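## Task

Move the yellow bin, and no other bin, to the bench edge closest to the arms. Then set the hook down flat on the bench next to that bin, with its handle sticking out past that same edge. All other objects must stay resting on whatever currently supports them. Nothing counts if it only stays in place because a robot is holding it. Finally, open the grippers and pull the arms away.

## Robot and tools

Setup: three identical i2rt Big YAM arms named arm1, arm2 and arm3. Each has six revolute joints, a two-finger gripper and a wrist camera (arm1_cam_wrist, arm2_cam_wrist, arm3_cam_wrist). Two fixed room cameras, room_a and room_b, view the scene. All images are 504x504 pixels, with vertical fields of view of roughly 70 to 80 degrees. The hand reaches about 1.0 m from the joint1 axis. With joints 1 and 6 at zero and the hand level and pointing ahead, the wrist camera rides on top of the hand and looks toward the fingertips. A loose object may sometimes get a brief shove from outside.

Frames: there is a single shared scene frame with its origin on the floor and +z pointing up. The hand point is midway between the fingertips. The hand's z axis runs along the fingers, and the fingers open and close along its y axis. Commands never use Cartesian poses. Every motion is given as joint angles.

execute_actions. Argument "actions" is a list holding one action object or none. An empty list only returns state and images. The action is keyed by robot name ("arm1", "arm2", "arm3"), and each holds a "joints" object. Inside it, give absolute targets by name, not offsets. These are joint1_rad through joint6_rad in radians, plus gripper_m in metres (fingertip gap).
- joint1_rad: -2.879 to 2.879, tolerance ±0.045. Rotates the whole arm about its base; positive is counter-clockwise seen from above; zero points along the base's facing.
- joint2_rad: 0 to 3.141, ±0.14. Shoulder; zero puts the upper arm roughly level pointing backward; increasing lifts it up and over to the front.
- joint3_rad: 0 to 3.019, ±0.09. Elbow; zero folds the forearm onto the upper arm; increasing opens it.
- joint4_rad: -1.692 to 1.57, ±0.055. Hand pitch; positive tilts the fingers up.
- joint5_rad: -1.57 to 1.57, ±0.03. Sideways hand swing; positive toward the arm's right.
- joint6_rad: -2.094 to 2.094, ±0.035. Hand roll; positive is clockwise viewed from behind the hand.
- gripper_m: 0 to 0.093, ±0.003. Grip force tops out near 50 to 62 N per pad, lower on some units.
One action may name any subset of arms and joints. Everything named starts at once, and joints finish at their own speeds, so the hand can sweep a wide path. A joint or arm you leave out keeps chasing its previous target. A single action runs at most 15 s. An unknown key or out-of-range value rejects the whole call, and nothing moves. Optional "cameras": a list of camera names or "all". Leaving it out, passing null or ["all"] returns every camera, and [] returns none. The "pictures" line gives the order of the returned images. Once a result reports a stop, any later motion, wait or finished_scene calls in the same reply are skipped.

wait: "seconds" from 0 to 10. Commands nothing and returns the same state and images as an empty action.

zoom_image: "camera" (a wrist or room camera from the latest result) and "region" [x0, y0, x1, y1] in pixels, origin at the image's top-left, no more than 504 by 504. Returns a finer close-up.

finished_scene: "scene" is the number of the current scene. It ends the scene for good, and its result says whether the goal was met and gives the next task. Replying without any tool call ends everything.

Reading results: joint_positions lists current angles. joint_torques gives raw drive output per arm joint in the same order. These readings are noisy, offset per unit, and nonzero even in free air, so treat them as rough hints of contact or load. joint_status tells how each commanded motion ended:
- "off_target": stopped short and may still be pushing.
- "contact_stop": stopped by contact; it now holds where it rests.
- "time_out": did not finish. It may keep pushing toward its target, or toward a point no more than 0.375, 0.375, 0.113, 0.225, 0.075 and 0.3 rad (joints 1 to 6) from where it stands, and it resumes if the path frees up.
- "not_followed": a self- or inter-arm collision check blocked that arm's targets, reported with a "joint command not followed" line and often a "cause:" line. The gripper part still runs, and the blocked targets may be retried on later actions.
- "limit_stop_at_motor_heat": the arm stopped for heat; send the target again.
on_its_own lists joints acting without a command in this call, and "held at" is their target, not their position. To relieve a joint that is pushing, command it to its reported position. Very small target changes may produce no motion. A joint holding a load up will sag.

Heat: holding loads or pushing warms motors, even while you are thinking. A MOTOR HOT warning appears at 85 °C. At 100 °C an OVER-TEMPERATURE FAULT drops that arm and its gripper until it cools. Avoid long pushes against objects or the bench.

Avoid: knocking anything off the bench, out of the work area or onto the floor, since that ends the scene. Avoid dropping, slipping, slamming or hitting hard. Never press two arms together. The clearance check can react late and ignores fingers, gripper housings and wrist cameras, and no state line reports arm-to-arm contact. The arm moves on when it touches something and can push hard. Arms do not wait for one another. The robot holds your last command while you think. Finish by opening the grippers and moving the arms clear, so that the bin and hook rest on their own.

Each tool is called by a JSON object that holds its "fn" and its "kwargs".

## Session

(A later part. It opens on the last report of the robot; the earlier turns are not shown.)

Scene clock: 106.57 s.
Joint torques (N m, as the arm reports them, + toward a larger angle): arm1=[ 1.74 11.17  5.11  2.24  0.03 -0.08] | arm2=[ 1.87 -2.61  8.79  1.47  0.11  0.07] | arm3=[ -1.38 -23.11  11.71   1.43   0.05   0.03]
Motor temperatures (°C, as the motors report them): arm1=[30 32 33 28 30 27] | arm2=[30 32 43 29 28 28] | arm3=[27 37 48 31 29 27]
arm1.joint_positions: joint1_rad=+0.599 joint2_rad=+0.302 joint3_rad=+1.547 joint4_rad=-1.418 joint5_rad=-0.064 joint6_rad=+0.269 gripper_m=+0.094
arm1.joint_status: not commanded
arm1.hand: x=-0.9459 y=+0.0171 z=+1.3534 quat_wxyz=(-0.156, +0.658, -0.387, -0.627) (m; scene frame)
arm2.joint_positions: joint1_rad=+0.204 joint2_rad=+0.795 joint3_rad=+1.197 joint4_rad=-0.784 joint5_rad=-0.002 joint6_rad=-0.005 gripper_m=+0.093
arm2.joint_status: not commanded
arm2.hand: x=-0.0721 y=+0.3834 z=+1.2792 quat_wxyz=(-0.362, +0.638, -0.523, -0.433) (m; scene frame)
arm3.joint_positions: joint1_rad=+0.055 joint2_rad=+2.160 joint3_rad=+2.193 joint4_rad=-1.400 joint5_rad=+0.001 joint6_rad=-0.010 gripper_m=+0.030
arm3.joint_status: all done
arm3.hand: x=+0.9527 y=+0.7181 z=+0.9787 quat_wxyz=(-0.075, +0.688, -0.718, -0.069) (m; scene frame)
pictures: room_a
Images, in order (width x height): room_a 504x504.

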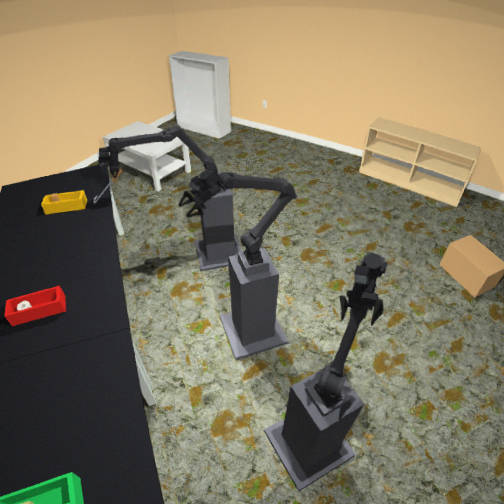

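{"fn": "execute_actions", "kwargs": {"actions": [{"arm3":{"joints":{"joint2_rad":2.1,"joint4_rad":-0.85}}}], "cameras": []}}

{"fn": "execute_actions", "kwargs": {"actions": [{"arm3":{"joints":{"joint1_rad":0.27}}}], "cameras": []}}

{"fn": "execute_actions", "kwargs": {"actions": [{"arm3":{"joints":{"joint2_rad":2.4,"joint3_rad":2.1,"joint4_rad":-0.68}}}], "cameras": ["arm3_cam_wrist","room_a"]}}

{"fn": "zoom_image", "kwargs": {"camera": "room_a", "region": [0, 100, 180, 280]}}

Scene clock: 108.23 s.
Joint torques (N m, as the arm reports them, + toward a larger angle): arm1=[ 1.77 11.28  5.12  2.25  0.03 -0.08] | arm2=[ 1.65 -2.72  8.8   1.44  0.11  0.08] | arm3=[ -0.97 -25.71  12.59   3.2    0.07   0.03]
Motor temperatures (°C, as the motors report them): arm1=[30 32 33 28 30 27] | arm2=[30 32 43 29 28 28] | arm3=[27 37 48 31 29 27]
arm1.joint_positions: joint1_rad=+0.599 joint2_rad=+0.302 joint3_rad=+1.547 joint4_rad=-1.418 joint5_rad=-0.064 joint6_rad=+0.269 gripper_m=+0.094
arm1.joint_status: not commanded
arm1.hand: x=-0.9459 y=+0.0171 z=+1.3534 quat_wxyz=(-0.156, +0.658, -0.387, -0.627) (m; scene frame)
arm2.joint_positions: joint1_rad=+0.204 joint2_rad=+0.795 joint3_rad=+1.197 joint4_rad=-0.784 joint5_rad=-0.002 joint6_rad=-0.005 gripper_m=+0.093
arm2.joint_status: not commanded
arm2.hand: x=-0.0721 y=+0.3834 z=+1.2792 quat_wxyz=(-0.362, +0.638, -0.523, -0.433) (m; scene frame)
arm3.joint_positions: joint1_rad=+0.055 joint2_rad=+2.145 joint3_rad=+2.193 joint4_rad=-0.893 joint5_rad=+0.000 joint6_rad=-0.008 gripper_m=+0.029
arm3.joint_status: all done
arm3.hand: x=+0.9583 y=+0.8271 z=+1.0451 quat_wxyz=(-0.259, +0.646, -0.676, -0.243) (m; scene frame)
pictures: none
No camera images: the call's "cameras" was empty. Leave "cameras" out to get every camera's image.

Scene clock: 109.90 s.
Joint torques (N m, as the arm reports them, + toward a larger angle): arm1=[ 1.78 11.16  5.12  2.25  0.03 -0.09] | arm2=[ 1.64 -3.02  8.72  1.46  0.11  0.08] | arm3=[  1.   -26.23  12.7    3.11   0.01   0.03]
Motor temperatures (°C, as the motors report them): arm1=[30 32 33 28 30 27] | arm2=[30 32 43 29 28 28] | arm3=[27 37 47 31 29 27]
arm1.joint_positions: joint1_rad=+0.599 joint2_rad=+0.302 joint3_rad=+1.547 joint4_rad=-1.418 joint5_rad=-0.064 joint6_rad=+0.269 gripper_m=+0.094
arm1.joint_status: not commanded
arm1.hand: x=-0.9459 y=+0.0171 z=+1.3534 quat_wxyz=(-0.156, +0.658, -0.387, -0.627) (m; scene frame)
arm2.joint_positions: joint1_rad=+0.204 joint2_rad=+0.795 joint3_rad=+1.197 joint4_rad=-0.784 joint5_rad=-0.002 joint6_rad=-0.005 gripper_m=+0.093
arm2.joint_status: not commanded
arm2.hand: x=-0.0721 y=+0.3834 z=+1.2792 quat_wxyz=(-0.362, +0.638, -0.523, -0.433) (m; scene frame)
arm3.joint_positions: joint1_rad=+0.260 joint2_rad=+2.145 joint3_rad=+2.193 joint4_rad=-0.890 joint5_rad=+0.001 joint6_rad=-0.008 gripper_m=+0.029
arm3.joint_status: all done
arm3.hand: x=+0.7887 y=+0.8193 z=+1.0456 quat_wxyz=(-0.234, +0.711, -0.606, -0.269) (m; scene frame)
pictures: none
No camera images: the call's "cameras" was empty. Leave "cameras" out to get every camera's image.

Scene clock: 111.20 s.
Joint torques (N m, as the arm reports them, + toward a larger angle): arm1=[ 1.77 11.21  5.09  2.26  0.03 -0.09] | arm2=[ 1.64 -2.74  8.73  1.44  0.11  0.08] | arm3=[  0.8  -25.66  11.25   1.28  -0.14   0.02]
Motor temperatures (°C, as the motors report them): arm1=[30 32 33 28 30 27] | arm2=[30 32 43 29 28 28] | arm3=[27 37 47 31 29 27]
arm1.joint_positions: joint1_rad=+0.599 joint2_rad=+0.302 joint3_rad=+1.547 joint4_rad=-1.418 joint5_rad=-0.064 joint6_rad=+0.269 gripper_m=+0.094
arm1.joint_status: not commanded
arm1.hand: x=-0.9459 y=+0.0171 z=+1.3534 quat_wxyz=(-0.156, +0.658, -0.387, -0.627) (m; scene frame)
arm2.joint_positions: joint1_rad=+0.204 joint2_rad=+0.795 joint3_rad=+1.197 joint4_rad=-0.784 joint5_rad=-0.002 joint6_rad=-0.005 gripper_m=+0.093
arm2.joint_status: not commanded
arm2.hand: x=-0.0721 y=+0.3834 z=+1.2792 quat_wxyz=(-0.362, +0.638, -0.523, -0.433) (m; scene frame)
arm3.joint_positions: joint1_rad=+0.261 joint2_rad=+2.411 joint3_rad=+2.099 joint4_rad=-0.682 joint5_rad=+0.004 joint6_rad=-0.009 gripper_m=+0.028
arm3.joint_status: all done
arm3.hand: x=+0.7858 y=+0.8360 z=+0.8083 quat_wxyz=(-0.187, +0.730, -0.621, -0.214) (m; scene frame)
pictures: arm3_cam_wrist, room_a
Images, in order (width x height): arm3_cam_wrist 504x504, room_a 504x504.

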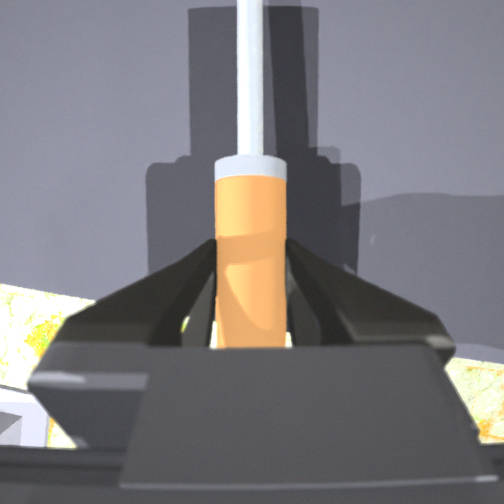

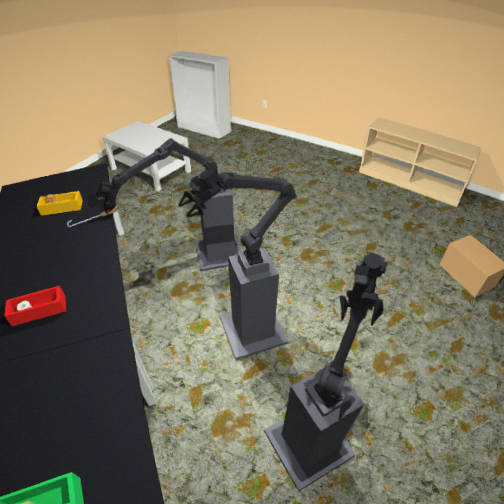

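Region (0, 100, 180, 280) of room_a's 504x504 image, scaled by 2.800, with more detail than that image has.

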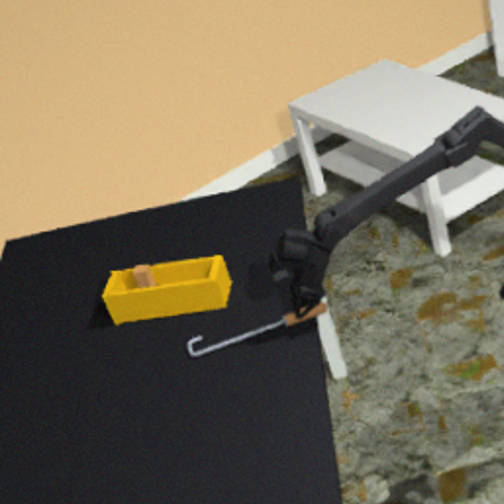

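{"fn": "execute_actions", "kwargs": {"actions": [{"arm3":{"joints":{"joint2_rad":2.36,"joint3_rad":1.98,"joint4_rad":-0.62}}}], "cameras": []}}

{"fn": "execute_actions", "kwargs": {"actions": [{"arm3":{"joints":{"gripper_m":0.093}}}], "cameras": ["arm3_cam_wrist"]}}

{"fn": "execute_actions", "kwargs": {"actions": [{"arm3":{"joints":{"joint2_rad":2.1,"joint3_rad":2.1}}}], "cameras": []}}

{"fn": "execute_actions", "kwargs": {"actions": [{"arm3":{"joints":{"joint1_rad":0.0,"joint2_rad":2.6,"joint3_rad":2.9,"joint4_rad":-0.75,"gripper_m":0.05}}}], "cameras": ["arm3_cam_wrist","room_a"]}}

Scene clock: 112.50 s.
Joint torques (N m, as the arm reports them, + toward a larger angle): arm1=[ 1.82 11.17  5.11  2.23  0.03 -0.09] | arm2=[ 1.39 -2.56  8.81  1.49  0.1   0.08] | arm3=[  0.81 -24.66   9.35   1.91  -0.03   0.03]
Motor temperatures (°C, as the motors report them): arm1=[30 32 33 28 30 27] | arm2=[30 32 43 29 28 28] | arm3=[27 38 47 31 29 27]
arm1.joint_positions: joint1_rad=+0.599 joint2_rad=+0.302 joint3_rad=+1.547 joint4_rad=-1.418 joint5_rad=-0.064 joint6_rad=+0.269 gripper_m=+0.094
arm1.joint_status: not commanded
arm1.hand: x=-0.9459 y=+0.0171 z=+1.3534 quat_wxyz=(-0.156, +0.658, -0.387, -0.627) (m; scene frame)
arm2.joint_positions: joint1_rad=+0.204 joint2_rad=+0.795 joint3_rad=+1.197 joint4_rad=-0.784 joint5_rad=-0.002 joint6_rad=-0.005 gripper_m=+0.093
arm2.joint_status: not commanded
arm2.hand: x=-0.0721 y=+0.3834 z=+1.2792 quat_wxyz=(-0.362, +0.638, -0.523, -0.433) (m; scene frame)
arm3.joint_positions: joint1_rad=+0.261 joint2_rad=+2.365 joint3_rad=+1.998 joint4_rad=-0.638 joint5_rad=+0.003 joint6_rad=-0.009 gripper_m=+0.028
arm3.joint_status: all done
arm3.hand: x=+0.7886 y=+0.8173 z=+0.8020 quat_wxyz=(-0.184, +0.732, -0.622, -0.210) (m; scene frame)
pictures: none
No camera images: the call's "cameras" was empty. Leave "cameras" out to get every camera's image.

Scene clock: 113.20 s.
Joint torques (N m, as the arm reports them, + toward a larger angle): arm1=[ 1.76 11.18  5.11  2.27  0.03 -0.09] | arm2=[ 1.26 -2.92  8.7   1.49  0.12  0.08] | arm3=[  0.63 -23.86   9.55   1.88  -0.05   0.05]
Motor temperatures (°C, as the motors report them): arm1=[30 32 33 28 30 27] | arm2=[30 32 43 29 28 28] | arm3=[27 38 46 31 29 27]
arm1.joint_positions: joint1_rad=+0.599 joint2_rad=+0.302 joint3_rad=+1.547 joint4_rad=-1.418 joint5_rad=-0.064 joint6_rad=+0.269 gripper_m=+0.094
arm1.joint_status: not commanded
arm1.hand: x=-0.9459 y=+0.0171 z=+1.3534 quat_wxyz=(-0.156, +0.658, -0.387, -0.627) (m; scene frame)
arm2.joint_positions: joint1_rad=+0.204 joint2_rad=+0.795 joint3_rad=+1.197 joint4_rad=-0.784 joint5_rad=-0.002 joint6_rad=-0.005 gripper_m=+0.093
arm2.joint_status: not commanded
arm2.hand: x=-0.0721 y=+0.3834 z=+1.2792 quat_wxyz=(-0.362, +0.638, -0.523, -0.433) (m; scene frame)
arm3.joint_positions: joint1_rad=+0.261 joint2_rad=+2.365 joint3_rad=+1.998 joint4_rad=-0.637 joint5_rad=+0.002 joint6_rad=-0.009 gripper_m=+0.093
arm3.joint_status: all done
arm3.hand: x=+0.7885 y=+0.8174 z=+0.8020 quat_wxyz=(-0.184, +0.732, -0.622, -0.211) (m; scene frame)
pictures: arm3_cam_wrist
Images, in order (width x height): arm3_cam_wrist 504x504.

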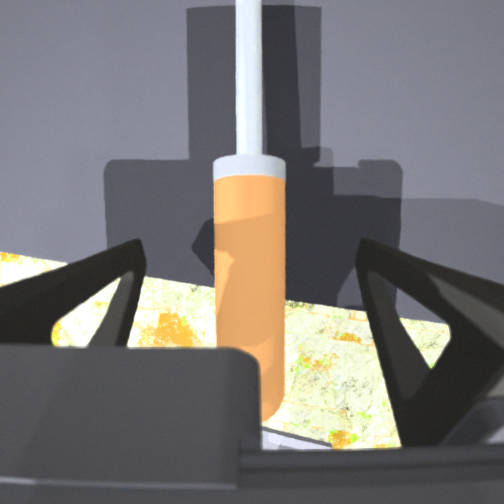

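Scene clock: 114.80 s.
Joint torques (N m, as the arm reports them, + toward a larger angle): arm1=[ 1.8  11.13  5.12  2.22  0.03 -0.09] | arm2=[ 1.86 -2.83  8.78  1.48  0.08  0.08] | arm3=[  0.35 -20.94  13.24   1.76  -0.04   0.05]
Motor temperatures (°C, as the motors report them): arm1=[30 32 33 28 30 27] | arm2=[30 32 43 29 28 28] | arm3=[27 38 47 31 29 27]
arm1.joint_positions: joint1_rad=+0.599 joint2_rad=+0.302 joint3_rad=+1.547 joint4_rad=-1.418 joint5_rad=-0.064 joint6_rad=+0.269 gripper_m=+0.094
arm1.joint_status: not commanded
arm1.hand: x=-0.9459 y=+0.0171 z=+1.3534 quat_wxyz=(-0.156, +0.658, -0.387, -0.627) (m; scene frame)
arm2.joint_positions: joint1_rad=+0.204 joint2_rad=+0.795 joint3_rad=+1.197 joint4_rad=-0.784 joint5_rad=-0.002 joint6_rad=-0.005 gripper_m=+0.093
arm2.joint_status: not commanded
arm2.hand: x=-0.0721 y=+0.3834 z=+1.2792 quat_wxyz=(-0.362, +0.638, -0.523, -0.433) (m; scene frame)
arm3.joint_positions: joint1_rad=+0.261 joint2_rad=+2.089 joint3_rad=+2.089 joint4_rad=-0.624 joint5_rad=+0.002 joint6_rad=-0.009 gripper_m=+0.093
arm3.joint_status: all done
arm3.hand: x=+0.7852 y=+0.8391 z=+1.0814 quat_wxyz=(-0.299, +0.678, -0.577, -0.344) (m; scene frame)
pictures: none
No camera images: the call's "cameras" was empty. Leave "cameras" out to get every camera's image.

Scene clock: 116.60 s.
Joint torques (N m, as the arm reports them, + toward a larger angle): arm1=[ 1.81 11.17  5.09  2.23  0.03 -0.09] | arm2=[ 1.61 -2.78  8.8   1.39  0.12  0.08] | arm3=[ -1.06 -24.09  15.24   1.67   0.07   0.01]
Motor temperatures (°C, as the motors report them): arm1=[30 32 33 28 30 27] | arm2=[30 32 43 29 28 28] | arm3=[27 38 47 31 29 27]
arm1.joint_positions: joint1_rad=+0.599 joint2_rad=+0.302 joint3_rad=+1.547 joint4_rad=-1.418 joint5_rad=-0.064 joint6_rad=+0.269 gripper_m=+0.094
arm1.joint_status: not commanded
arm1.hand: x=-0.9459 y=+0.0171 z=+1.3534 quat_wxyz=(-0.156, +0.658, -0.387, -0.627) (m; scene frame)
arm2.joint_positions: joint1_rad=+0.204 joint2_rad=+0.795 joint3_rad=+1.197 joint4_rad=-0.784 joint5_rad=-0.002 joint6_rad=-0.005 gripper_m=+0.093
arm2.joint_status: not commanded
arm2.hand: x=-0.0721 y=+0.3834 z=+1.2792 quat_wxyz=(-0.362, +0.638, -0.523, -0.433) (m; scene frame)
arm3.joint_positions: joint1_rad=+0.010 joint2_rad=+2.566 joint3_rad=+2.863 joint4_rad=-0.745 joint5_rad=+0.001 joint6_rad=-0.009 gripper_m=+0.050
arm3.joint_status: all done
arm3.hand: x=+1.0084 y=+0.9578 z=+1.0842 quat_wxyz=(-0.396, +0.571, -0.624, -0.356) (m; scene frame)
pictures: arm3_cam_wrist, room_a
Images, in order (width x height): arm3_cam_wrist 504x504, room_a 504x504.

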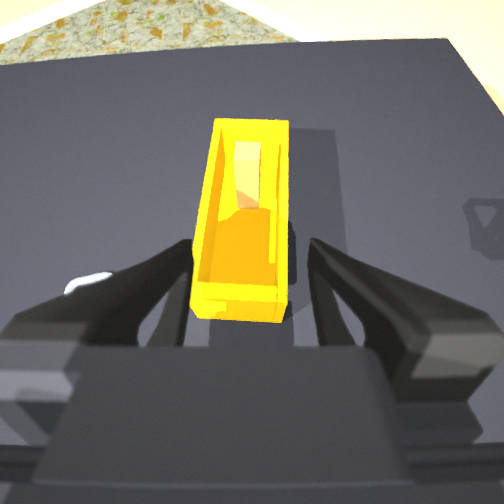

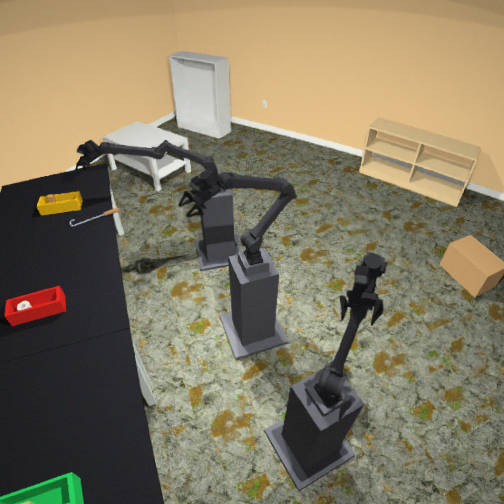

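{"fn": "execute_actions", "kwargs": {"actions": [{"arm3":{"joints":{"joint1_rad":-0.03,"joint2_rad":2.72,"joint3_rad":3.0,"joint4_rad":-0.55}}}], "cameras": ["arm3_cam_wrist","room_a"]}}

{"fn": "zoom_image", "kwargs": {"camera": "room_a", "region": [0, 100, 180, 280]}}

Scene clock: 118.00 s.
Joint torques (N m, as the arm reports them, + toward a larger angle): arm1=[ 1.78 11.13  5.12  2.24  0.03 -0.08] | arm2=[ 1.85 -2.48  8.8   1.49  0.09  0.08] | arm3=[  0.49 -27.37  16.94   2.62   0.01   0.07]
Motor temperatures (°C, as the motors report them): arm1=[30 32 33 28 30 27] | arm2=[30 32 43 29 28 28] | arm3=[27 38 48 31 29 27]
arm1.joint_positions: joint1_rad=+0.599 joint2_rad=+0.302 joint3_rad=+1.547 joint4_rad=-1.418 joint5_rad=-0.064 joint6_rad=+0.269 gripper_m=+0.094
arm1.joint_status: not commanded
arm1.hand: x=-0.9459 y=+0.0171 z=+1.3534 quat_wxyz=(-0.156, +0.658, -0.387, -0.627) (m; scene frame)
arm2.joint_positions: joint1_rad=+0.204 joint2_rad=+0.795 joint3_rad=+1.197 joint4_rad=-0.784 joint5_rad=-0.002 joint6_rad=-0.005 gripper_m=+0.093
arm2.joint_status: not commanded
arm2.hand: x=-0.0721 y=+0.3834 z=+1.2792 quat_wxyz=(-0.362, +0.638, -0.523, -0.433) (m; scene frame)
arm3.joint_positions: joint1_rad=-0.029 joint2_rad=+2.705 joint3_rad=+2.948 joint4_rad=-0.568 joint5_rad=+0.001 joint6_rad=-0.009 gripper_m=+0.050
arm3.joint_status: all done
arm3.hand: x=+1.0502 y=+0.9872 z=+1.0410 quat_wxyz=(-0.441, +0.537, -0.610, -0.381) (m; scene frame)
pictures: arm3_cam_wrist, room_a
Images, in order (width x height): arm3_cam_wrist 504x504, room_a 504x504.

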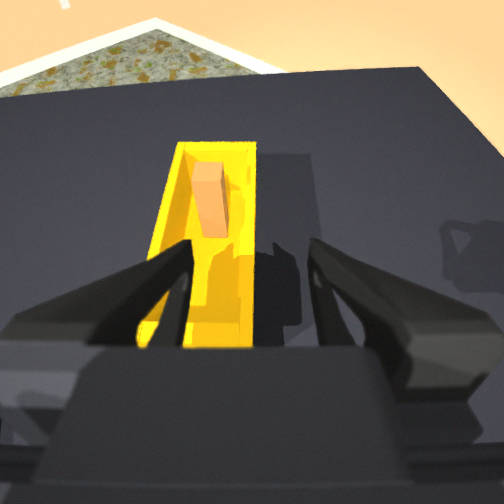

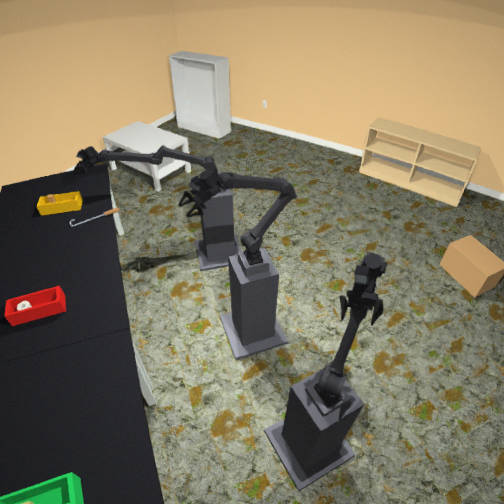

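Region (0, 100, 180, 280) of room_a's 504x504 image, scaled by 2.800, with more detail than that image has.

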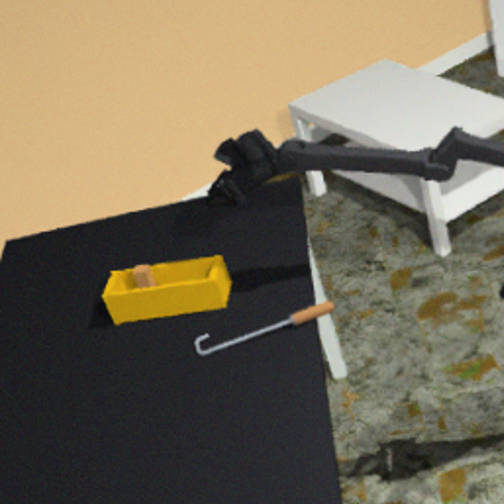

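{"fn": "execute_actions", "kwargs": {"actions": [{"arm3":{"joints":{"joint2_rad":2.9,"joint4_rad":-0.5}}}], "cameras": ["arm3_cam_wrist","room_a"]}}

{"fn": "zoom_image", "kwargs": {"camera": "room_a", "region": [0, 100, 180, 280]}}

Scene clock: 119.67 s.
Joint torques (N m, as the arm reports them, + toward a larger angle): arm1=[ 1.72 11.09  5.1   2.24  0.03 -0.09] | arm2=[ 1.74 -2.6   8.8   1.41  0.12  0.1 ] | arm3=[  0.02 -28.02  14.87   2.07   0.05   0.06]
Motor temperatures (°C, as the motors report them): arm1=[30 32 33 28 30 27] | arm2=[30 32 43 29 28 28] | arm3=[27 38 48 31 29 27]
arm1.joint_positions: joint1_rad=+0.599 joint2_rad=+0.302 joint3_rad=+1.547 joint4_rad=-1.418 joint5_rad=-0.064 joint6_rad=+0.269 gripper_m=+0.094
arm1.joint_status: not commanded
arm1.hand: x=-0.9459 y=+0.0171 z=+1.3534 quat_wxyz=(-0.156, +0.658, -0.387, -0.627) (m; scene frame)
arm2.joint_positions: joint1_rad=+0.204 joint2_rad=+0.795 joint3_rad=+1.197 joint4_rad=-0.784 joint5_rad=-0.002 joint6_rad=-0.005 gripper_m=+0.093
arm2.joint_status: not commanded
arm2.hand: x=-0.0721 y=+0.3834 z=+1.2792 quat_wxyz=(-0.362, +0.638, -0.523, -0.433) (m; scene frame)
arm3.joint_positions: joint1_rad=-0.029 joint2_rad=+2.894 joint3_rad=+2.971 joint4_rad=-0.510 joint5_rad=+0.001 joint6_rad=-0.009 gripper_m=+0.050
arm3.joint_status: all done
arm3.hand: x=+1.0519 y=+0.9993 z=+0.8828 quat_wxyz=(-0.408, +0.556, -0.632, -0.352) (m; scene frame)
pictures: arm3_cam_wrist, room_a
Images, in order (width x height): arm3_cam_wrist 504x504, room_a 504x504.

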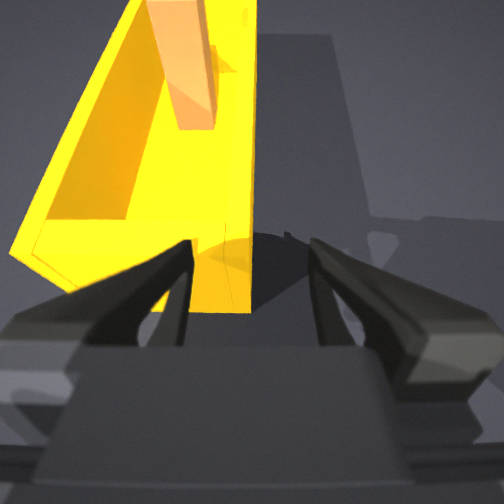

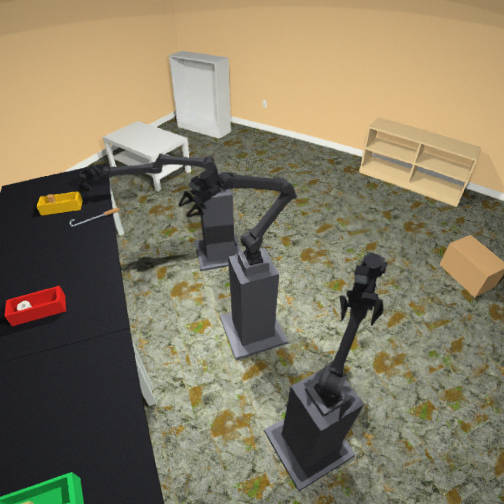

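Region (0, 100, 180, 280) of room_a's 504x504 image, scaled by 2.800, with more detail than that image has.

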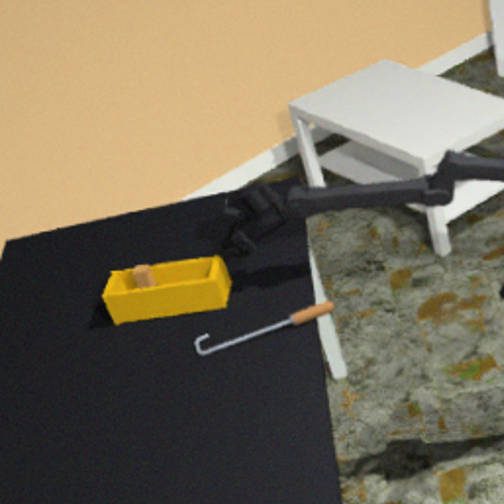

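{"fn": "execute_actions", "kwargs": {"actions": [{"arm3":{"joints":{"joint2_rad":2.3,"joint3_rad":2.4,"gripper_m":0.093}}}], "cameras": []}}

{"fn": "execute_actions", "kwargs": {"actions": [{"arm3":{"joints":{"joint1_rad":0.26,"joint2_rad":2.25,"joint3_rad":2.04,"joint4_rad":-0.66}}}], "cameras": []}}

{"fn": "execute_actions", "kwargs": {"actions": [{"arm3":{"joints":{"joint2_rad":2.4}}}], "cameras": ["arm3_cam_wrist"]}}

Scene clock: 122.13 s.
Joint torques (N m, as the arm reports them, + toward a larger angle): arm1=[ 1.72 11.21  5.11  2.25  0.03 -0.09] | arm2=[ 1.69 -2.7   8.74  1.44  0.12  0.08] | arm3=[  0.08 -23.31  11.38   1.99   0.03   0.03]
Motor temperatures (°C, as the motors report them): arm1=[30 32 33 28 30 27] | arm2=[30 32 43 29 28 28] | arm3=[27 38 48 31 29 27]
arm1.joint_positions: joint1_rad=+0.599 joint2_rad=+0.302 joint3_rad=+1.547 joint4_rad=-1.418 joint5_rad=-0.064 joint6_rad=+0.269 gripper_m=+0.094
arm1.joint_status: not commanded
arm1.hand: x=-0.9459 y=+0.0171 z=+1.3534 quat_wxyz=(-0.156, +0.658, -0.387, -0.627) (m; scene frame)
arm2.joint_positions: joint1_rad=+0.204 joint2_rad=+0.795 joint3_rad=+1.197 joint4_rad=-0.784 joint5_rad=-0.002 joint6_rad=-0.005 gripper_m=+0.093
arm2.joint_status: not commanded
arm2.hand: x=-0.0721 y=+0.3834 z=+1.2792 quat_wxyz=(-0.362, +0.638, -0.523, -0.433) (m; scene frame)
arm3.joint_positions: joint1_rad=-0.029 joint2_rad=+2.287 joint3_rad=+2.409 joint4_rad=-0.506 joint5_rad=+0.001 joint6_rad=-0.009 gripper_m=+0.093
arm3.joint_status: all done
arm3.hand: x=+1.0409 y=+0.9192 z=+1.1250 quat_wxyz=(-0.423, +0.548, -0.622, -0.365) (m; scene frame)
pictures: none
No camera images: the call's "cameras" was empty. Leave "cameras" out to get every camera's image.

Scene clock: 123.83 s.
Joint torques (N m, as the arm reports them, + toward a larger angle): arm1=[ 1.8  11.17  5.1   2.22  0.03 -0.09] | arm2=[ 1.81 -2.77  8.74  1.48  0.14  0.06] | arm3=[  0.81 -23.51  11.48   1.05   0.13   0.04]
Motor temperatures (°C, as the motors report them): arm1=[30 32 33 28 30 27] | arm2=[30 32 43 29 28 28] | arm3=[27 38 47 31 29 27]
arm1.joint_positions: joint1_rad=+0.599 joint2_rad=+0.302 joint3_rad=+1.547 joint4_rad=-1.418 joint5_rad=-0.064 joint6_rad=+0.269 gripper_m=+0.094
arm1.joint_status: not commanded
arm1.hand: x=-0.9459 y=+0.0171 z=+1.3534 quat_wxyz=(-0.156, +0.658, -0.387, -0.627) (m; scene frame)
arm2.joint_positions: joint1_rad=+0.204 joint2_rad=+0.795 joint3_rad=+1.197 joint4_rad=-0.784 joint5_rad=-0.002 joint6_rad=-0.005 gripper_m=+0.093
arm2.joint_status: not commanded
arm2.hand: x=-0.0721 y=+0.3834 z=+1.2792 quat_wxyz=(-0.362, +0.638, -0.523, -0.433) (m; scene frame)
arm3.joint_positions: joint1_rad=+0.250 joint2_rad=+2.248 joint3_rad=+2.044 joint4_rad=-0.652 joint5_rad=+0.000 joint6_rad=-0.009 gripper_m=+0.093
arm3.joint_status: all done
arm3.hand: x=+0.7941 y=+0.8378 z=+0.9192 quat_wxyz=(-0.230, +0.711, -0.610, -0.264) (m; scene frame)
pictures: none
No camera images: the call's "cameras" was empty. Leave "cameras" out to get every camera's image.

Scene clock: 125.00 s.
Joint torques (N m, as the arm reports them, + toward a larger angle): arm1=[ 1.75 11.17  5.11  2.26  0.03 -0.09] | arm2=[ 1.63 -2.72  8.7   1.44  0.11  0.05] | arm3=[  1.11 -23.95  10.63   0.74   0.04   0.01]
Motor temperatures (°C, as the motors report them): arm1=[30 32 33 28 30 27] | arm2=[30 32 43 29 28 28] | arm3=[27 38 47 31 29 27]
arm1.joint_positions: joint1_rad=+0.599 joint2_rad=+0.302 joint3_rad=+1.547 joint4_rad=-1.418 joint5_rad=-0.064 joint6_rad=+0.269 gripper_m=+0.094
arm1.joint_status: not commanded
arm1.hand: x=-0.9459 y=+0.0171 z=+1.3534 quat_wxyz=(-0.156, +0.658, -0.387, -0.627) (m; scene frame)
arm2.joint_positions: joint1_rad=+0.204 joint2_rad=+0.795 joint3_rad=+1.197 joint4_rad=-0.784 joint5_rad=-0.002 joint6_rad=-0.005 gripper_m=+0.093
arm2.joint_status: not commanded
arm2.hand: x=-0.0721 y=+0.3834 z=+1.2792 quat_wxyz=(-0.362, +0.638, -0.523, -0.433) (m; scene frame)
arm3.joint_positions: joint1_rad=+0.251 joint2_rad=+2.397 joint3_rad=+2.044 joint4_rad=-0.652 joint5_rad=+0.001 joint6_rad=-0.010 gripper_m=+0.093
arm3.joint_status: all done
arm3.hand: x=+0.7948 y=+0.8270 z=+0.7967 quat_wxyz=(-0.184, +0.729, -0.625, -0.210) (m; scene frame)
pictures: arm3_cam_wrist
Images, in order (width x height): arm3_cam_wrist 504x504.

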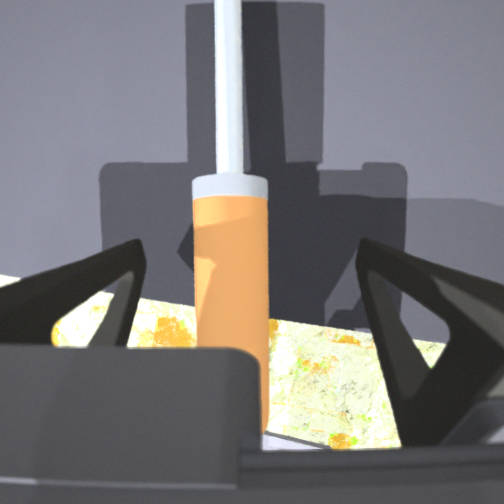

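{"fn": "execute_actions", "kwargs": {"actions": [{"arm3":{"joints":{"gripper_m":0}}}], "cameras": []}}

{"fn": "execute_actions", "kwargs": {"actions": [{"arm3":{"joints":{"joint2_rad":2.15,"joint3_rad":2.3,"joint4_rad":-0.95}}}], "cameras": []}}

{"fn": "execute_actions", "kwargs": {"actions": [{"arm3":{"joints":{"joint1_rad":0.04,"joint2_rad":2.25,"joint3_rad":2.7,"joint4_rad":-1.2}}}], "cameras": ["arm3_cam_wrist","room_a"]}}

{"fn": "zoom_image", "kwargs": {"camera": "room_a", "region": [0, 100, 180, 280]}}

Scene clock: 126.03 s.
Joint torques (N m, as the arm reports them, + toward a larger angle): arm1=[ 1.85 11.12  5.1   2.23  0.04 -0.09] | arm2=[ 2.04 -2.87  8.74  1.52  0.11  0.08] | arm3=[  0.61 -23.66  10.73   0.92   0.09   0.03]
Motor temperatures (°C, as the motors report them): arm1=[30 32 33 28 30 27] | arm2=[30 32 43 29 28 28] | arm3=[27 38 47 31 29 27]
arm1.joint_positions: joint1_rad=+0.599 joint2_rad=+0.302 joint3_rad=+1.547 joint4_rad=-1.418 joint5_rad=-0.064 joint6_rad=+0.269 gripper_m=+0.094
arm1.joint_status: not commanded
arm1.hand: x=-0.9459 y=+0.0171 z=+1.3534 quat_wxyz=(-0.156, +0.658, -0.387, -0.627) (m; scene frame)
arm2.joint_positions: joint1_rad=+0.204 joint2_rad=+0.795 joint3_rad=+1.197 joint4_rad=-0.784 joint5_rad=-0.002 joint6_rad=-0.005 gripper_m=+0.093
arm2.joint_status: not commanded
arm2.hand: x=-0.0721 y=+0.3834 z=+1.2792 quat_wxyz=(-0.362, +0.638, -0.523, -0.433) (m; scene frame)
arm3.joint_positions: joint1_rad=+0.252 joint2_rad=+2.397 joint3_rad=+2.044 joint4_rad=-0.652 joint5_rad=+0.000 joint6_rad=-0.008 gripper_m=+0.030
arm3.joint_status: gripper_m off_target (ended at +0.030, target +0.000)
arm3.hand: x=+0.7937 y=+0.8269 z=+0.7967 quat_wxyz=(-0.183, +0.729, -0.625, -0.211) (m; scene frame)
pictures: none
No camera images: the call's "cameras" was empty. Leave "cameras" out to get every camera's image.

Scene clock: 127.67 s.
Joint torques (N m, as the arm reports them, + toward a larger angle): arm1=[ 1.76 11.22  5.11  2.26  0.03 -0.08] | arm2=[ 1.77 -2.93  8.72  1.44  0.1   0.1 ] | arm3=[  0.14 -25.12  16.19   1.86   0.11   0.01]
Motor temperatures (°C, as the motors report them): arm1=[30 32 33 28 30 27] | arm2=[30 32 43 29 28 28] | arm3=[27 38 48 31 29 27]
arm1.joint_positions: joint1_rad=+0.599 joint2_rad=+0.302 joint3_rad=+1.547 joint4_rad=-1.418 joint5_rad=-0.064 joint6_rad=+0.269 gripper_m=+0.094
arm1.joint_status: not commanded
arm1.hand: x=-0.9459 y=+0.0171 z=+1.3534 quat_wxyz=(-0.156, +0.658, -0.387, -0.627) (m; scene frame)
arm2.joint_positions: joint1_rad=+0.204 joint2_rad=+0.795 joint3_rad=+1.197 joint4_rad=-0.784 joint5_rad=-0.002 joint6_rad=-0.005 gripper_m=+0.093
arm2.joint_status: not commanded
arm2.hand: x=-0.0721 y=+0.3834 z=+1.2792 quat_wxyz=(-0.362, +0.638, -0.523, -0.433) (m; scene frame)
arm3.joint_positions: joint1_rad=+0.252 joint2_rad=+2.177 joint3_rad=+2.253 joint4_rad=-0.961 joint5_rad=+0.000 joint6_rad=-0.008 gripper_m=+0.030
arm3.joint_status: all done
arm3.hand: x=+0.7947 y=+0.8204 z=+1.0410 quat_wxyz=(-0.221, +0.715, -0.613, -0.254) (m; scene frame)
pictures: none
No camera images: the call's "cameras" was empty. Leave "cameras" out to get every camera's image.

Scene clock: 129.37 s.
Joint torques (N m, as the arm reports them, + toward a larger angle): arm1=[ 1.73 11.11  5.11  2.22  0.03 -0.09] | arm2=[ 1.66 -2.8   8.76  1.45  0.1   0.11] | arm3=[ -0.99 -25.19  18.15   1.85   0.22  -0.03]
Motor temperatures (°C, as the motors report them): arm1=[30 32 33 28 30 27] | arm2=[30 32 43 29 28 28] | arm3=[27 39 49 31 29 27]
arm1.joint_positions: joint1_rad=+0.599 joint2_rad=+0.302 joint3_rad=+1.547 joint4_rad=-1.418 joint5_rad=-0.064 joint6_rad=+0.269 gripper_m=+0.094
arm1.joint_status: not commanded
arm1.hand: x=-0.9459 y=+0.0171 z=+1.3534 quat_wxyz=(-0.156, +0.658, -0.387, -0.627) (m; scene frame)
arm2.joint_positions: joint1_rad=+0.204 joint2_rad=+0.795 joint3_rad=+1.197 joint4_rad=-0.784 joint5_rad=-0.002 joint6_rad=-0.005 gripper_m=+0.093
arm2.joint_status: not commanded
arm2.hand: x=-0.0721 y=+0.3834 z=+1.2792 quat_wxyz=(-0.362, +0.638, -0.523, -0.433) (m; scene frame)
arm3.joint_positions: joint1_rad=+0.050 joint2_rad=+2.267 joint3_rad=+2.626 joint4_rad=-1.210 joint5_rad=-0.002 joint6_rad=-0.004 gripper_m=+0.030
arm3.joint_status: all done
arm3.hand: x=+0.9625 y=+0.8341 z=+1.1257 quat_wxyz=(-0.256, +0.644, -0.679, -0.242) (m; scene frame)
pictures: arm3_cam_wrist, room_a
Images, in order (width x height): arm3_cam_wrist 504x504, room_a 504x504.

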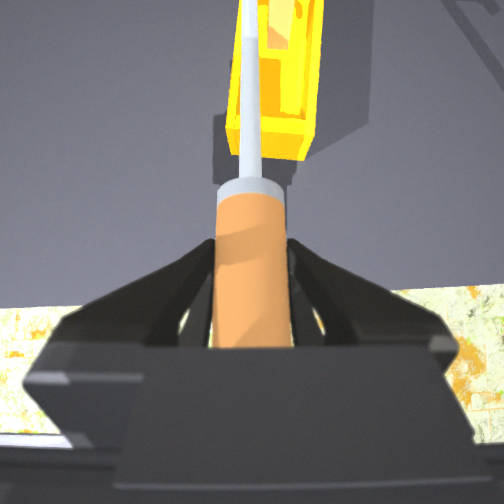

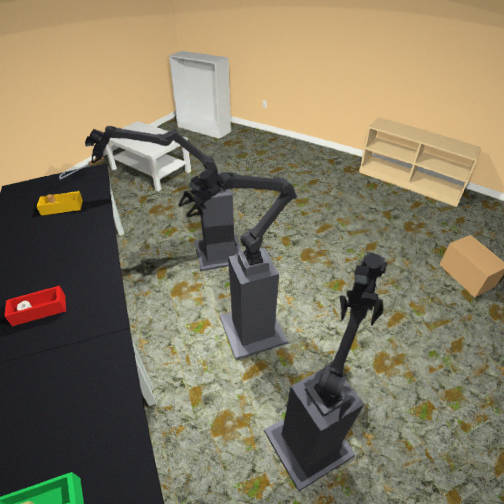

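Region (0, 100, 180, 280) of room_a's 504x504 image, scaled by 2.800, with more detail than that image has.

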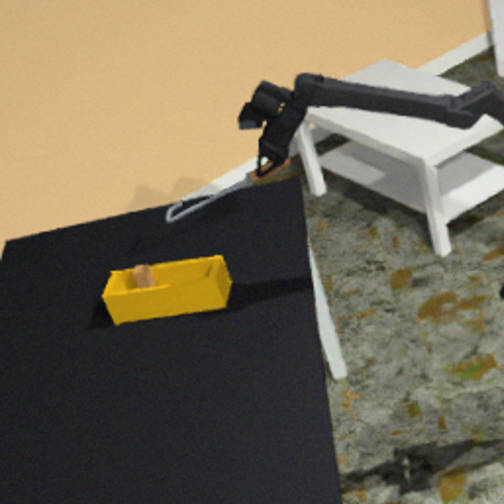

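{"fn": "execute_actions", "kwargs": {"actions": [{"arm3":{"joints":{"joint1_rad":0.035,"joint2_rad":2.42,"joint3_rad":2.8,"joint4_rad":-1.45}}}], "cameras": []}}

{"fn": "execute_actions", "kwargs": {"actions": [{"arm3":{"joints":{"joint2_rad":2.5,"joint4_rad":-1.69}}}], "cameras": ["arm3_cam_wrist","room_a"]}}

{"fn": "zoom_image", "kwargs": {"camera": "room_a", "region": [0, 100, 180, 280]}}

Scene clock: 131.30 s.
Joint torques (N m, as the arm reports them, + toward a larger angle): arm1=[ 1.67 11.11  5.1   2.25  0.03 -0.09] | arm2=[ 1.78 -2.35  8.73  1.48  0.11  0.07] | arm3=[ -1.64 -26.17  17.04   0.66   0.17  -0.04]
Motor temperatures (°C, as the motors report them): arm1=[30 32 33 28 30 27] | arm2=[30 32 43 29 28 28] | arm3=[27 39 50 31 29 27]
arm1.joint_positions: joint1_rad=+0.599 joint2_rad=+0.302 joint3_rad=+1.547 joint4_rad=-1.418 joint5_rad=-0.064 joint6_rad=+0.269 gripper_m=+0.094
arm1.joint_status: not commanded
arm1.hand: x=-0.9459 y=+0.0171 z=+1.3534 quat_wxyz=(-0.156, +0.658, -0.387, -0.627) (m; scene frame)
arm2.joint_positions: joint1_rad=+0.204 joint2_rad=+0.795 joint3_rad=+1.197 joint4_rad=-0.784 joint5_rad=-0.002 joint6_rad=-0.005 gripper_m=+0.093
arm2.joint_status: not commanded
arm2.hand: x=-0.0721 y=+0.3834 z=+1.2792 quat_wxyz=(-0.362, +0.638, -0.523, -0.433) (m; scene frame)
arm3.joint_positions: joint1_rad=+0.048 joint2_rad=+2.441 joint3_rad=+2.736 joint4_rad=-1.446 joint5_rad=-0.002 joint6_rad=-0.003 gripper_m=+0.030
arm3.joint_status: all done
arm3.hand: x=+0.9634 y=+0.8184 z=+1.0080 quat_wxyz=(-0.151, +0.672, -0.711, -0.143) (m; scene frame)
pictures: none
No camera images: the call's "cameras" was empty. Leave "cameras" out to get every camera's image.

Scene clock: 132.27 s.
Joint torques (N m, as the arm reports them, + toward a larger angle): arm1=[ 1.73 11.17  5.1   2.26  0.03 -0.08] | arm2=[ 1.52 -2.56  8.73  1.56  0.11  0.08] | arm3=[ -1.12 -21.84  15.12  -0.44   0.19  -0.04]
Motor temperatures (°C, as the motors report them): arm1=[30 32 33 28 30 27] | arm2=[30 32 43 29 28 28] | arm3=[27 39 50 31 29 27]
arm1.joint_positions: joint1_rad=+0.599 joint2_rad=+0.302 joint3_rad=+1.547 joint4_rad=-1.418 joint5_rad=-0.064 joint6_rad=+0.269 gripper_m=+0.094
arm1.joint_status: not commanded
arm1.hand: x=-0.9459 y=+0.0171 z=+1.3534 quat_wxyz=(-0.156, +0.658, -0.387, -0.627) (m; scene frame)
arm2.joint_positions: joint1_rad=+0.204 joint2_rad=+0.795 joint3_rad=+1.197 joint4_rad=-0.784 joint5_rad=-0.002 joint6_rad=-0.005 gripper_m=+0.093
arm2.joint_status: not commanded
arm2.hand: x=-0.0721 y=+0.3834 z=+1.2792 quat_wxyz=(-0.362, +0.638, -0.523, -0.433) (m; scene frame)
arm3.joint_positions: joint1_rad=+0.047 joint2_rad=+2.475 joint3_rad=+2.753 joint4_rad=-1.663 joint5_rad=-0.002 joint6_rad=-0.003 gripper_m=+0.030
arm3.joint_status: all done
joint sent to its limit — the command would take arm3.joint4_rad past its lower limit, so that joint was sent only as far as its limit.
arm3.hand: x=+0.9609 y=+0.7716 z=+0.9736 quat_wxyz=(-0.067, +0.684, -0.724, -0.064) (m; scene frame)
pictures: arm3_cam_wrist, room_a
Images, in order (width x height): arm3_cam_wrist 504x504, room_a 504x504.

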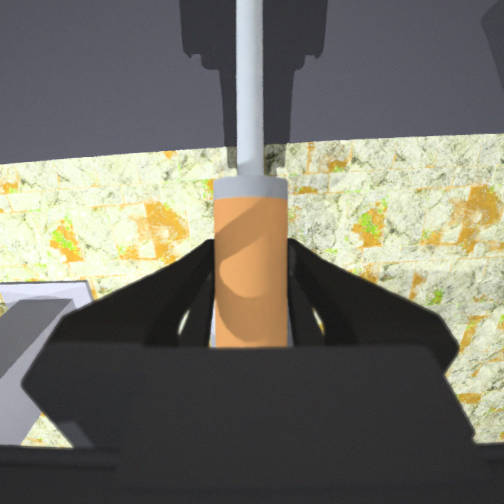

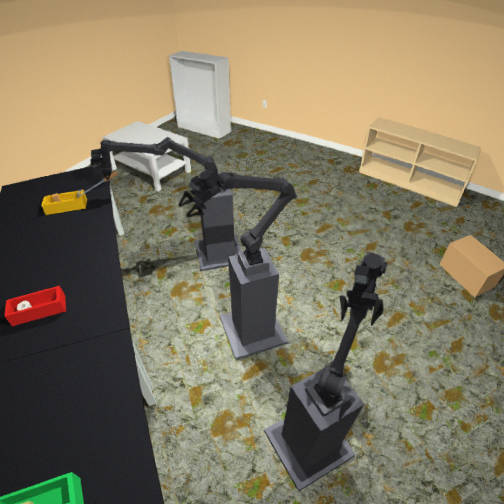

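Region (0, 100, 180, 280) of room_a's 504x504 image, scaled by 2.800, with more detail than that image has.

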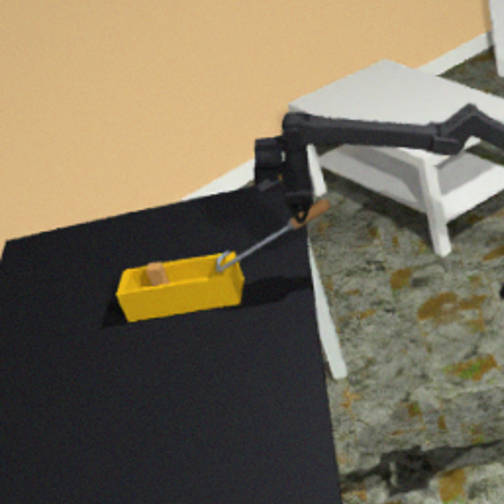

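{"fn": "execute_actions", "kwargs": {"actions": [{"arm3":{"joints":{"joint2_rad":2.3,"joint4_rad":-1.2}}}], "cameras": ["room_a"]}}

{"fn": "execute_actions", "kwargs": {"actions": [{"arm3":{"joints":{"joint1_rad":0.3,"joint2_rad":2.15,"joint3_rad":2.2,"joint4_rad":-0.95}}}], "cameras": []}}

{"fn": "execute_actions", "kwargs": {"actions": [{"arm3":{"joints":{"joint2_rad":2.36,"joint3_rad":2.0,"joint4_rad":-0.64}}}], "cameras": []}}

{"fn": "execute_actions", "kwargs": {"actions": [{"arm3":{"joints":{"gripper_m":0.093}}}], "cameras": ["arm3_cam_wrist","room_a"]}}

Scene clock: 134.13 s.
Joint torques (N m, as the arm reports them, + toward a larger angle): arm1=[ 1.75 11.22  5.1   2.24  0.03 -0.09] | arm2=[ 1.66 -3.14  8.76  1.43  0.12  0.09] | arm3=[ -0.94 -24.93  15.6    2.96   0.18  -0.02]
Motor temperatures (°C, as the motors report them): arm1=[30 32 33 28 30 27] | arm2=[30 32 43 29 28 28] | arm3=[27 39 50 31 29 27]
arm1.joint_positions: joint1_rad=+0.599 joint2_rad=+0.302 joint3_rad=+1.547 joint4_rad=-1.418 joint5_rad=-0.064 joint6_rad=+0.269 gripper_m=+0.094
arm1.joint_status: not commanded
arm1.hand: x=-0.9459 y=+0.0171 z=+1.3534 quat_wxyz=(-0.156, +0.658, -0.387, -0.627) (m; scene frame)
arm2.joint_positions: joint1_rad=+0.204 joint2_rad=+0.795 joint3_rad=+1.197 joint4_rad=-0.784 joint5_rad=-0.002 joint6_rad=-0.005 gripper_m=+0.093
arm2.joint_status: not commanded
arm2.hand: x=-0.0721 y=+0.3834 z=+1.2792 quat_wxyz=(-0.362, +0.638, -0.523, -0.433) (m; scene frame)
arm3.joint_positions: joint1_rad=+0.047 joint2_rad=+2.312 joint3_rad=+2.753 joint4_rad=-1.237 joint5_rad=-0.002 joint6_rad=-0.003 gripper_m=+0.030
arm3.joint_status: all done
arm3.hand: x=+0.9652 y=+0.8426 z=+1.1500 quat_wxyz=(-0.275, +0.636, -0.673, -0.259) (m; scene frame)
pictures: room_a
Images, in order (width x height): room_a 504x504.

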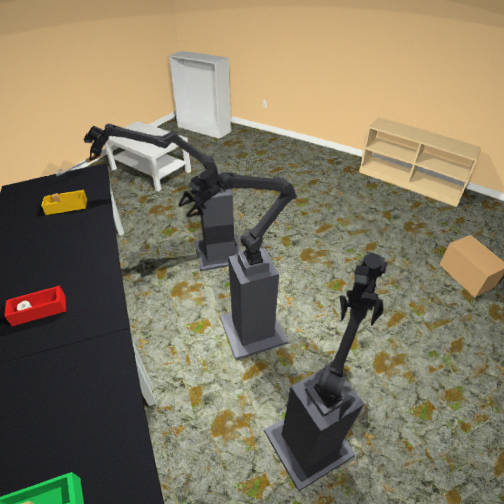

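Scene clock: 136.00 s.
Joint torques (N m, as the arm reports them, + toward a larger angle): arm1=[ 1.86 11.16  5.12  2.27  0.03 -0.09] | arm2=[ 1.61 -2.89  8.76  1.47  0.1   0.06] | arm3=[  0.98 -26.28  13.84   2.47   0.03  -0.04]
Motor temperatures (°C, as the motors report them): arm1=[30 32 33 28 30 27] | arm2=[30 32 44 29 28 28] | arm3=[27 39 50 31 29 27]
arm1.joint_positions: joint1_rad=+0.599 joint2_rad=+0.302 joint3_rad=+1.547 joint4_rad=-1.418 joint5_rad=-0.064 joint6_rad=+0.269 gripper_m=+0.094
arm1.joint_status: not commanded
arm1.hand: x=-0.9459 y=+0.0171 z=+1.3534 quat_wxyz=(-0.156, +0.658, -0.387, -0.627) (m; scene frame)
arm2.joint_positions: joint1_rad=+0.204 joint2_rad=+0.795 joint3_rad=+1.197 joint4_rad=-0.784 joint5_rad=-0.002 joint6_rad=-0.005 gripper_m=+0.093
arm2.joint_status: not commanded
arm2.hand: x=-0.0721 y=+0.3834 z=+1.2792 quat_wxyz=(-0.362, +0.638, -0.523, -0.433) (m; scene frame)
arm3.joint_positions: joint1_rad=+0.291 joint2_rad=+2.192 joint3_rad=+2.177 joint4_rad=-0.981 joint5_rad=+0.001 joint6_rad=-0.003 gripper_m=+0.030
arm3.joint_status: all done
arm3.hand: x=+0.7664 y=+0.7987 z=+0.9856 quat_wxyz=(-0.182, +0.738, -0.612, -0.217) (m; scene frame)
pictures: none
No camera images: the call's "cameras" was empty. Leave "cameras" out to get every camera's image.

Scene clock: 137.10 s.
Joint torques (N m, as the arm reports them, + toward a larger angle): arm1=[ 1.68 11.21  5.11  2.25  0.03 -0.09] | arm2=[ 1.73 -2.85  8.69  1.49  0.11  0.1 ] | arm3=[  0.5  -24.79  10.71   1.73  -0.07   0.  ]
Motor temperatures (°C, as the motors report them): arm1=[30 32 33 28 30 27] | arm2=[30 32 44 29 28 28] | arm3=[27 39 49 31 29 27]
arm1.joint_positions: joint1_rad=+0.599 joint2_rad=+0.302 joint3_rad=+1.547 joint4_rad=-1.418 joint5_rad=-0.064 joint6_rad=+0.269 gripper_m=+0.094
arm1.joint_status: not commanded
arm1.hand: x=-0.9459 y=+0.0171 z=+1.3534 quat_wxyz=(-0.156, +0.658, -0.387, -0.627) (m; scene frame)
arm2.joint_positions: joint1_rad=+0.204 joint2_rad=+0.795 joint3_rad=+1.197 joint4_rad=-0.784 joint5_rad=-0.002 joint6_rad=-0.005 gripper_m=+0.093
arm2.joint_status: not commanded
arm2.hand: x=-0.0721 y=+0.3834 z=+1.2792 quat_wxyz=(-0.362, +0.638, -0.523, -0.433) (m; scene frame)
arm3.joint_positions: joint1_rad=+0.291 joint2_rad=+2.370 joint3_rad=+2.003 joint4_rad=-0.653 joint5_rad=+0.003 joint6_rad=-0.005 gripper_m=+0.030
arm3.joint_status: all done
arm3.hand: x=+0.7641 y=+0.8111 z=+0.7981 quat_wxyz=(-0.175, +0.741, -0.614, -0.208) (m; scene frame)
pictures: none
No camera images: the call's "cameras" was empty. Leave "cameras" out to get every camera's image.

Scene clock: 137.83 s.
Joint torques (N m, as the arm reports them, + toward a larger angle): arm1=[ 1.76 11.22  5.1   2.24  0.03 -0.08] | arm2=[ 1.79 -2.95  8.75  1.46  0.12  0.1 ] | arm3=[  1.21 -24.19  10.93   1.65  -0.04  -0.01]
Motor temperatures (°C, as the motors report them): arm1=[30 32 33 28 30 27] | arm2=[30 32 44 29 28 28] | arm3=[27 39 49 31 29 27]
arm1.joint_positions: joint1_rad=+0.599 joint2_rad=+0.302 joint3_rad=+1.547 joint4_rad=-1.418 joint5_rad=-0.064 joint6_rad=+0.269 gripper_m=+0.094
arm1.joint_status: not commanded
arm1.hand: x=-0.9459 y=+0.0171 z=+1.3534 quat_wxyz=(-0.156, +0.658, -0.387, -0.627) (m; scene frame)
arm2.joint_positions: joint1_rad=+0.204 joint2_rad=+0.795 joint3_rad=+1.197 joint4_rad=-0.784 joint5_rad=-0.002 joint6_rad=-0.005 gripper_m=+0.093
arm2.joint_status: not commanded
arm2.hand: x=-0.0721 y=+0.3834 z=+1.2792 quat_wxyz=(-0.362, +0.638, -0.523, -0.433) (m; scene frame)
arm3.joint_positions: joint1_rad=+0.291 joint2_rad=+2.360 joint3_rad=+2.003 joint4_rad=-0.653 joint5_rad=+0.002 joint6_rad=-0.005 gripper_m=+0.093
arm3.joint_status: all done
arm3.hand: x=+0.7637 y=+0.8124 z=+0.8064 quat_wxyz=(-0.178, +0.740, -0.613, -0.212) (m; scene frame)
pictures: arm3_cam_wrist, room_a
Images, in order (width x height): arm3_cam_wrist 504x504, room_a 504x504.

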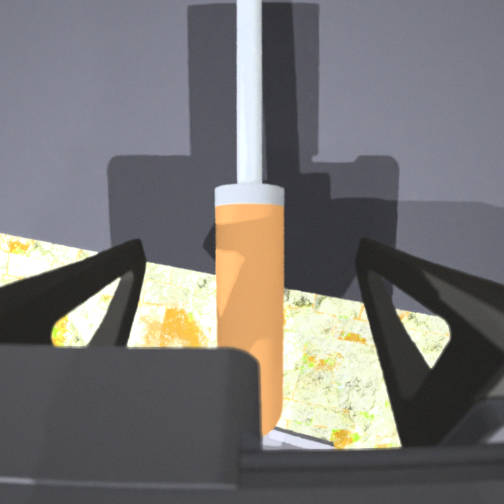

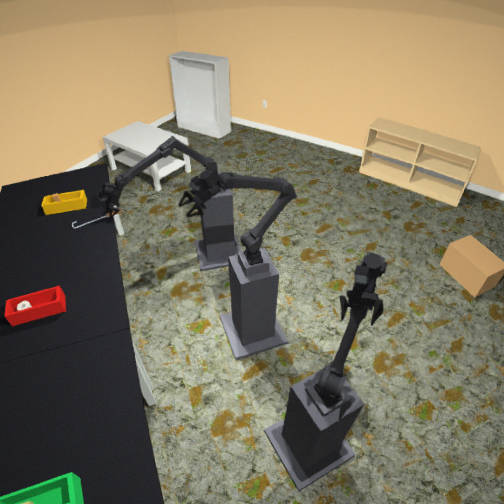

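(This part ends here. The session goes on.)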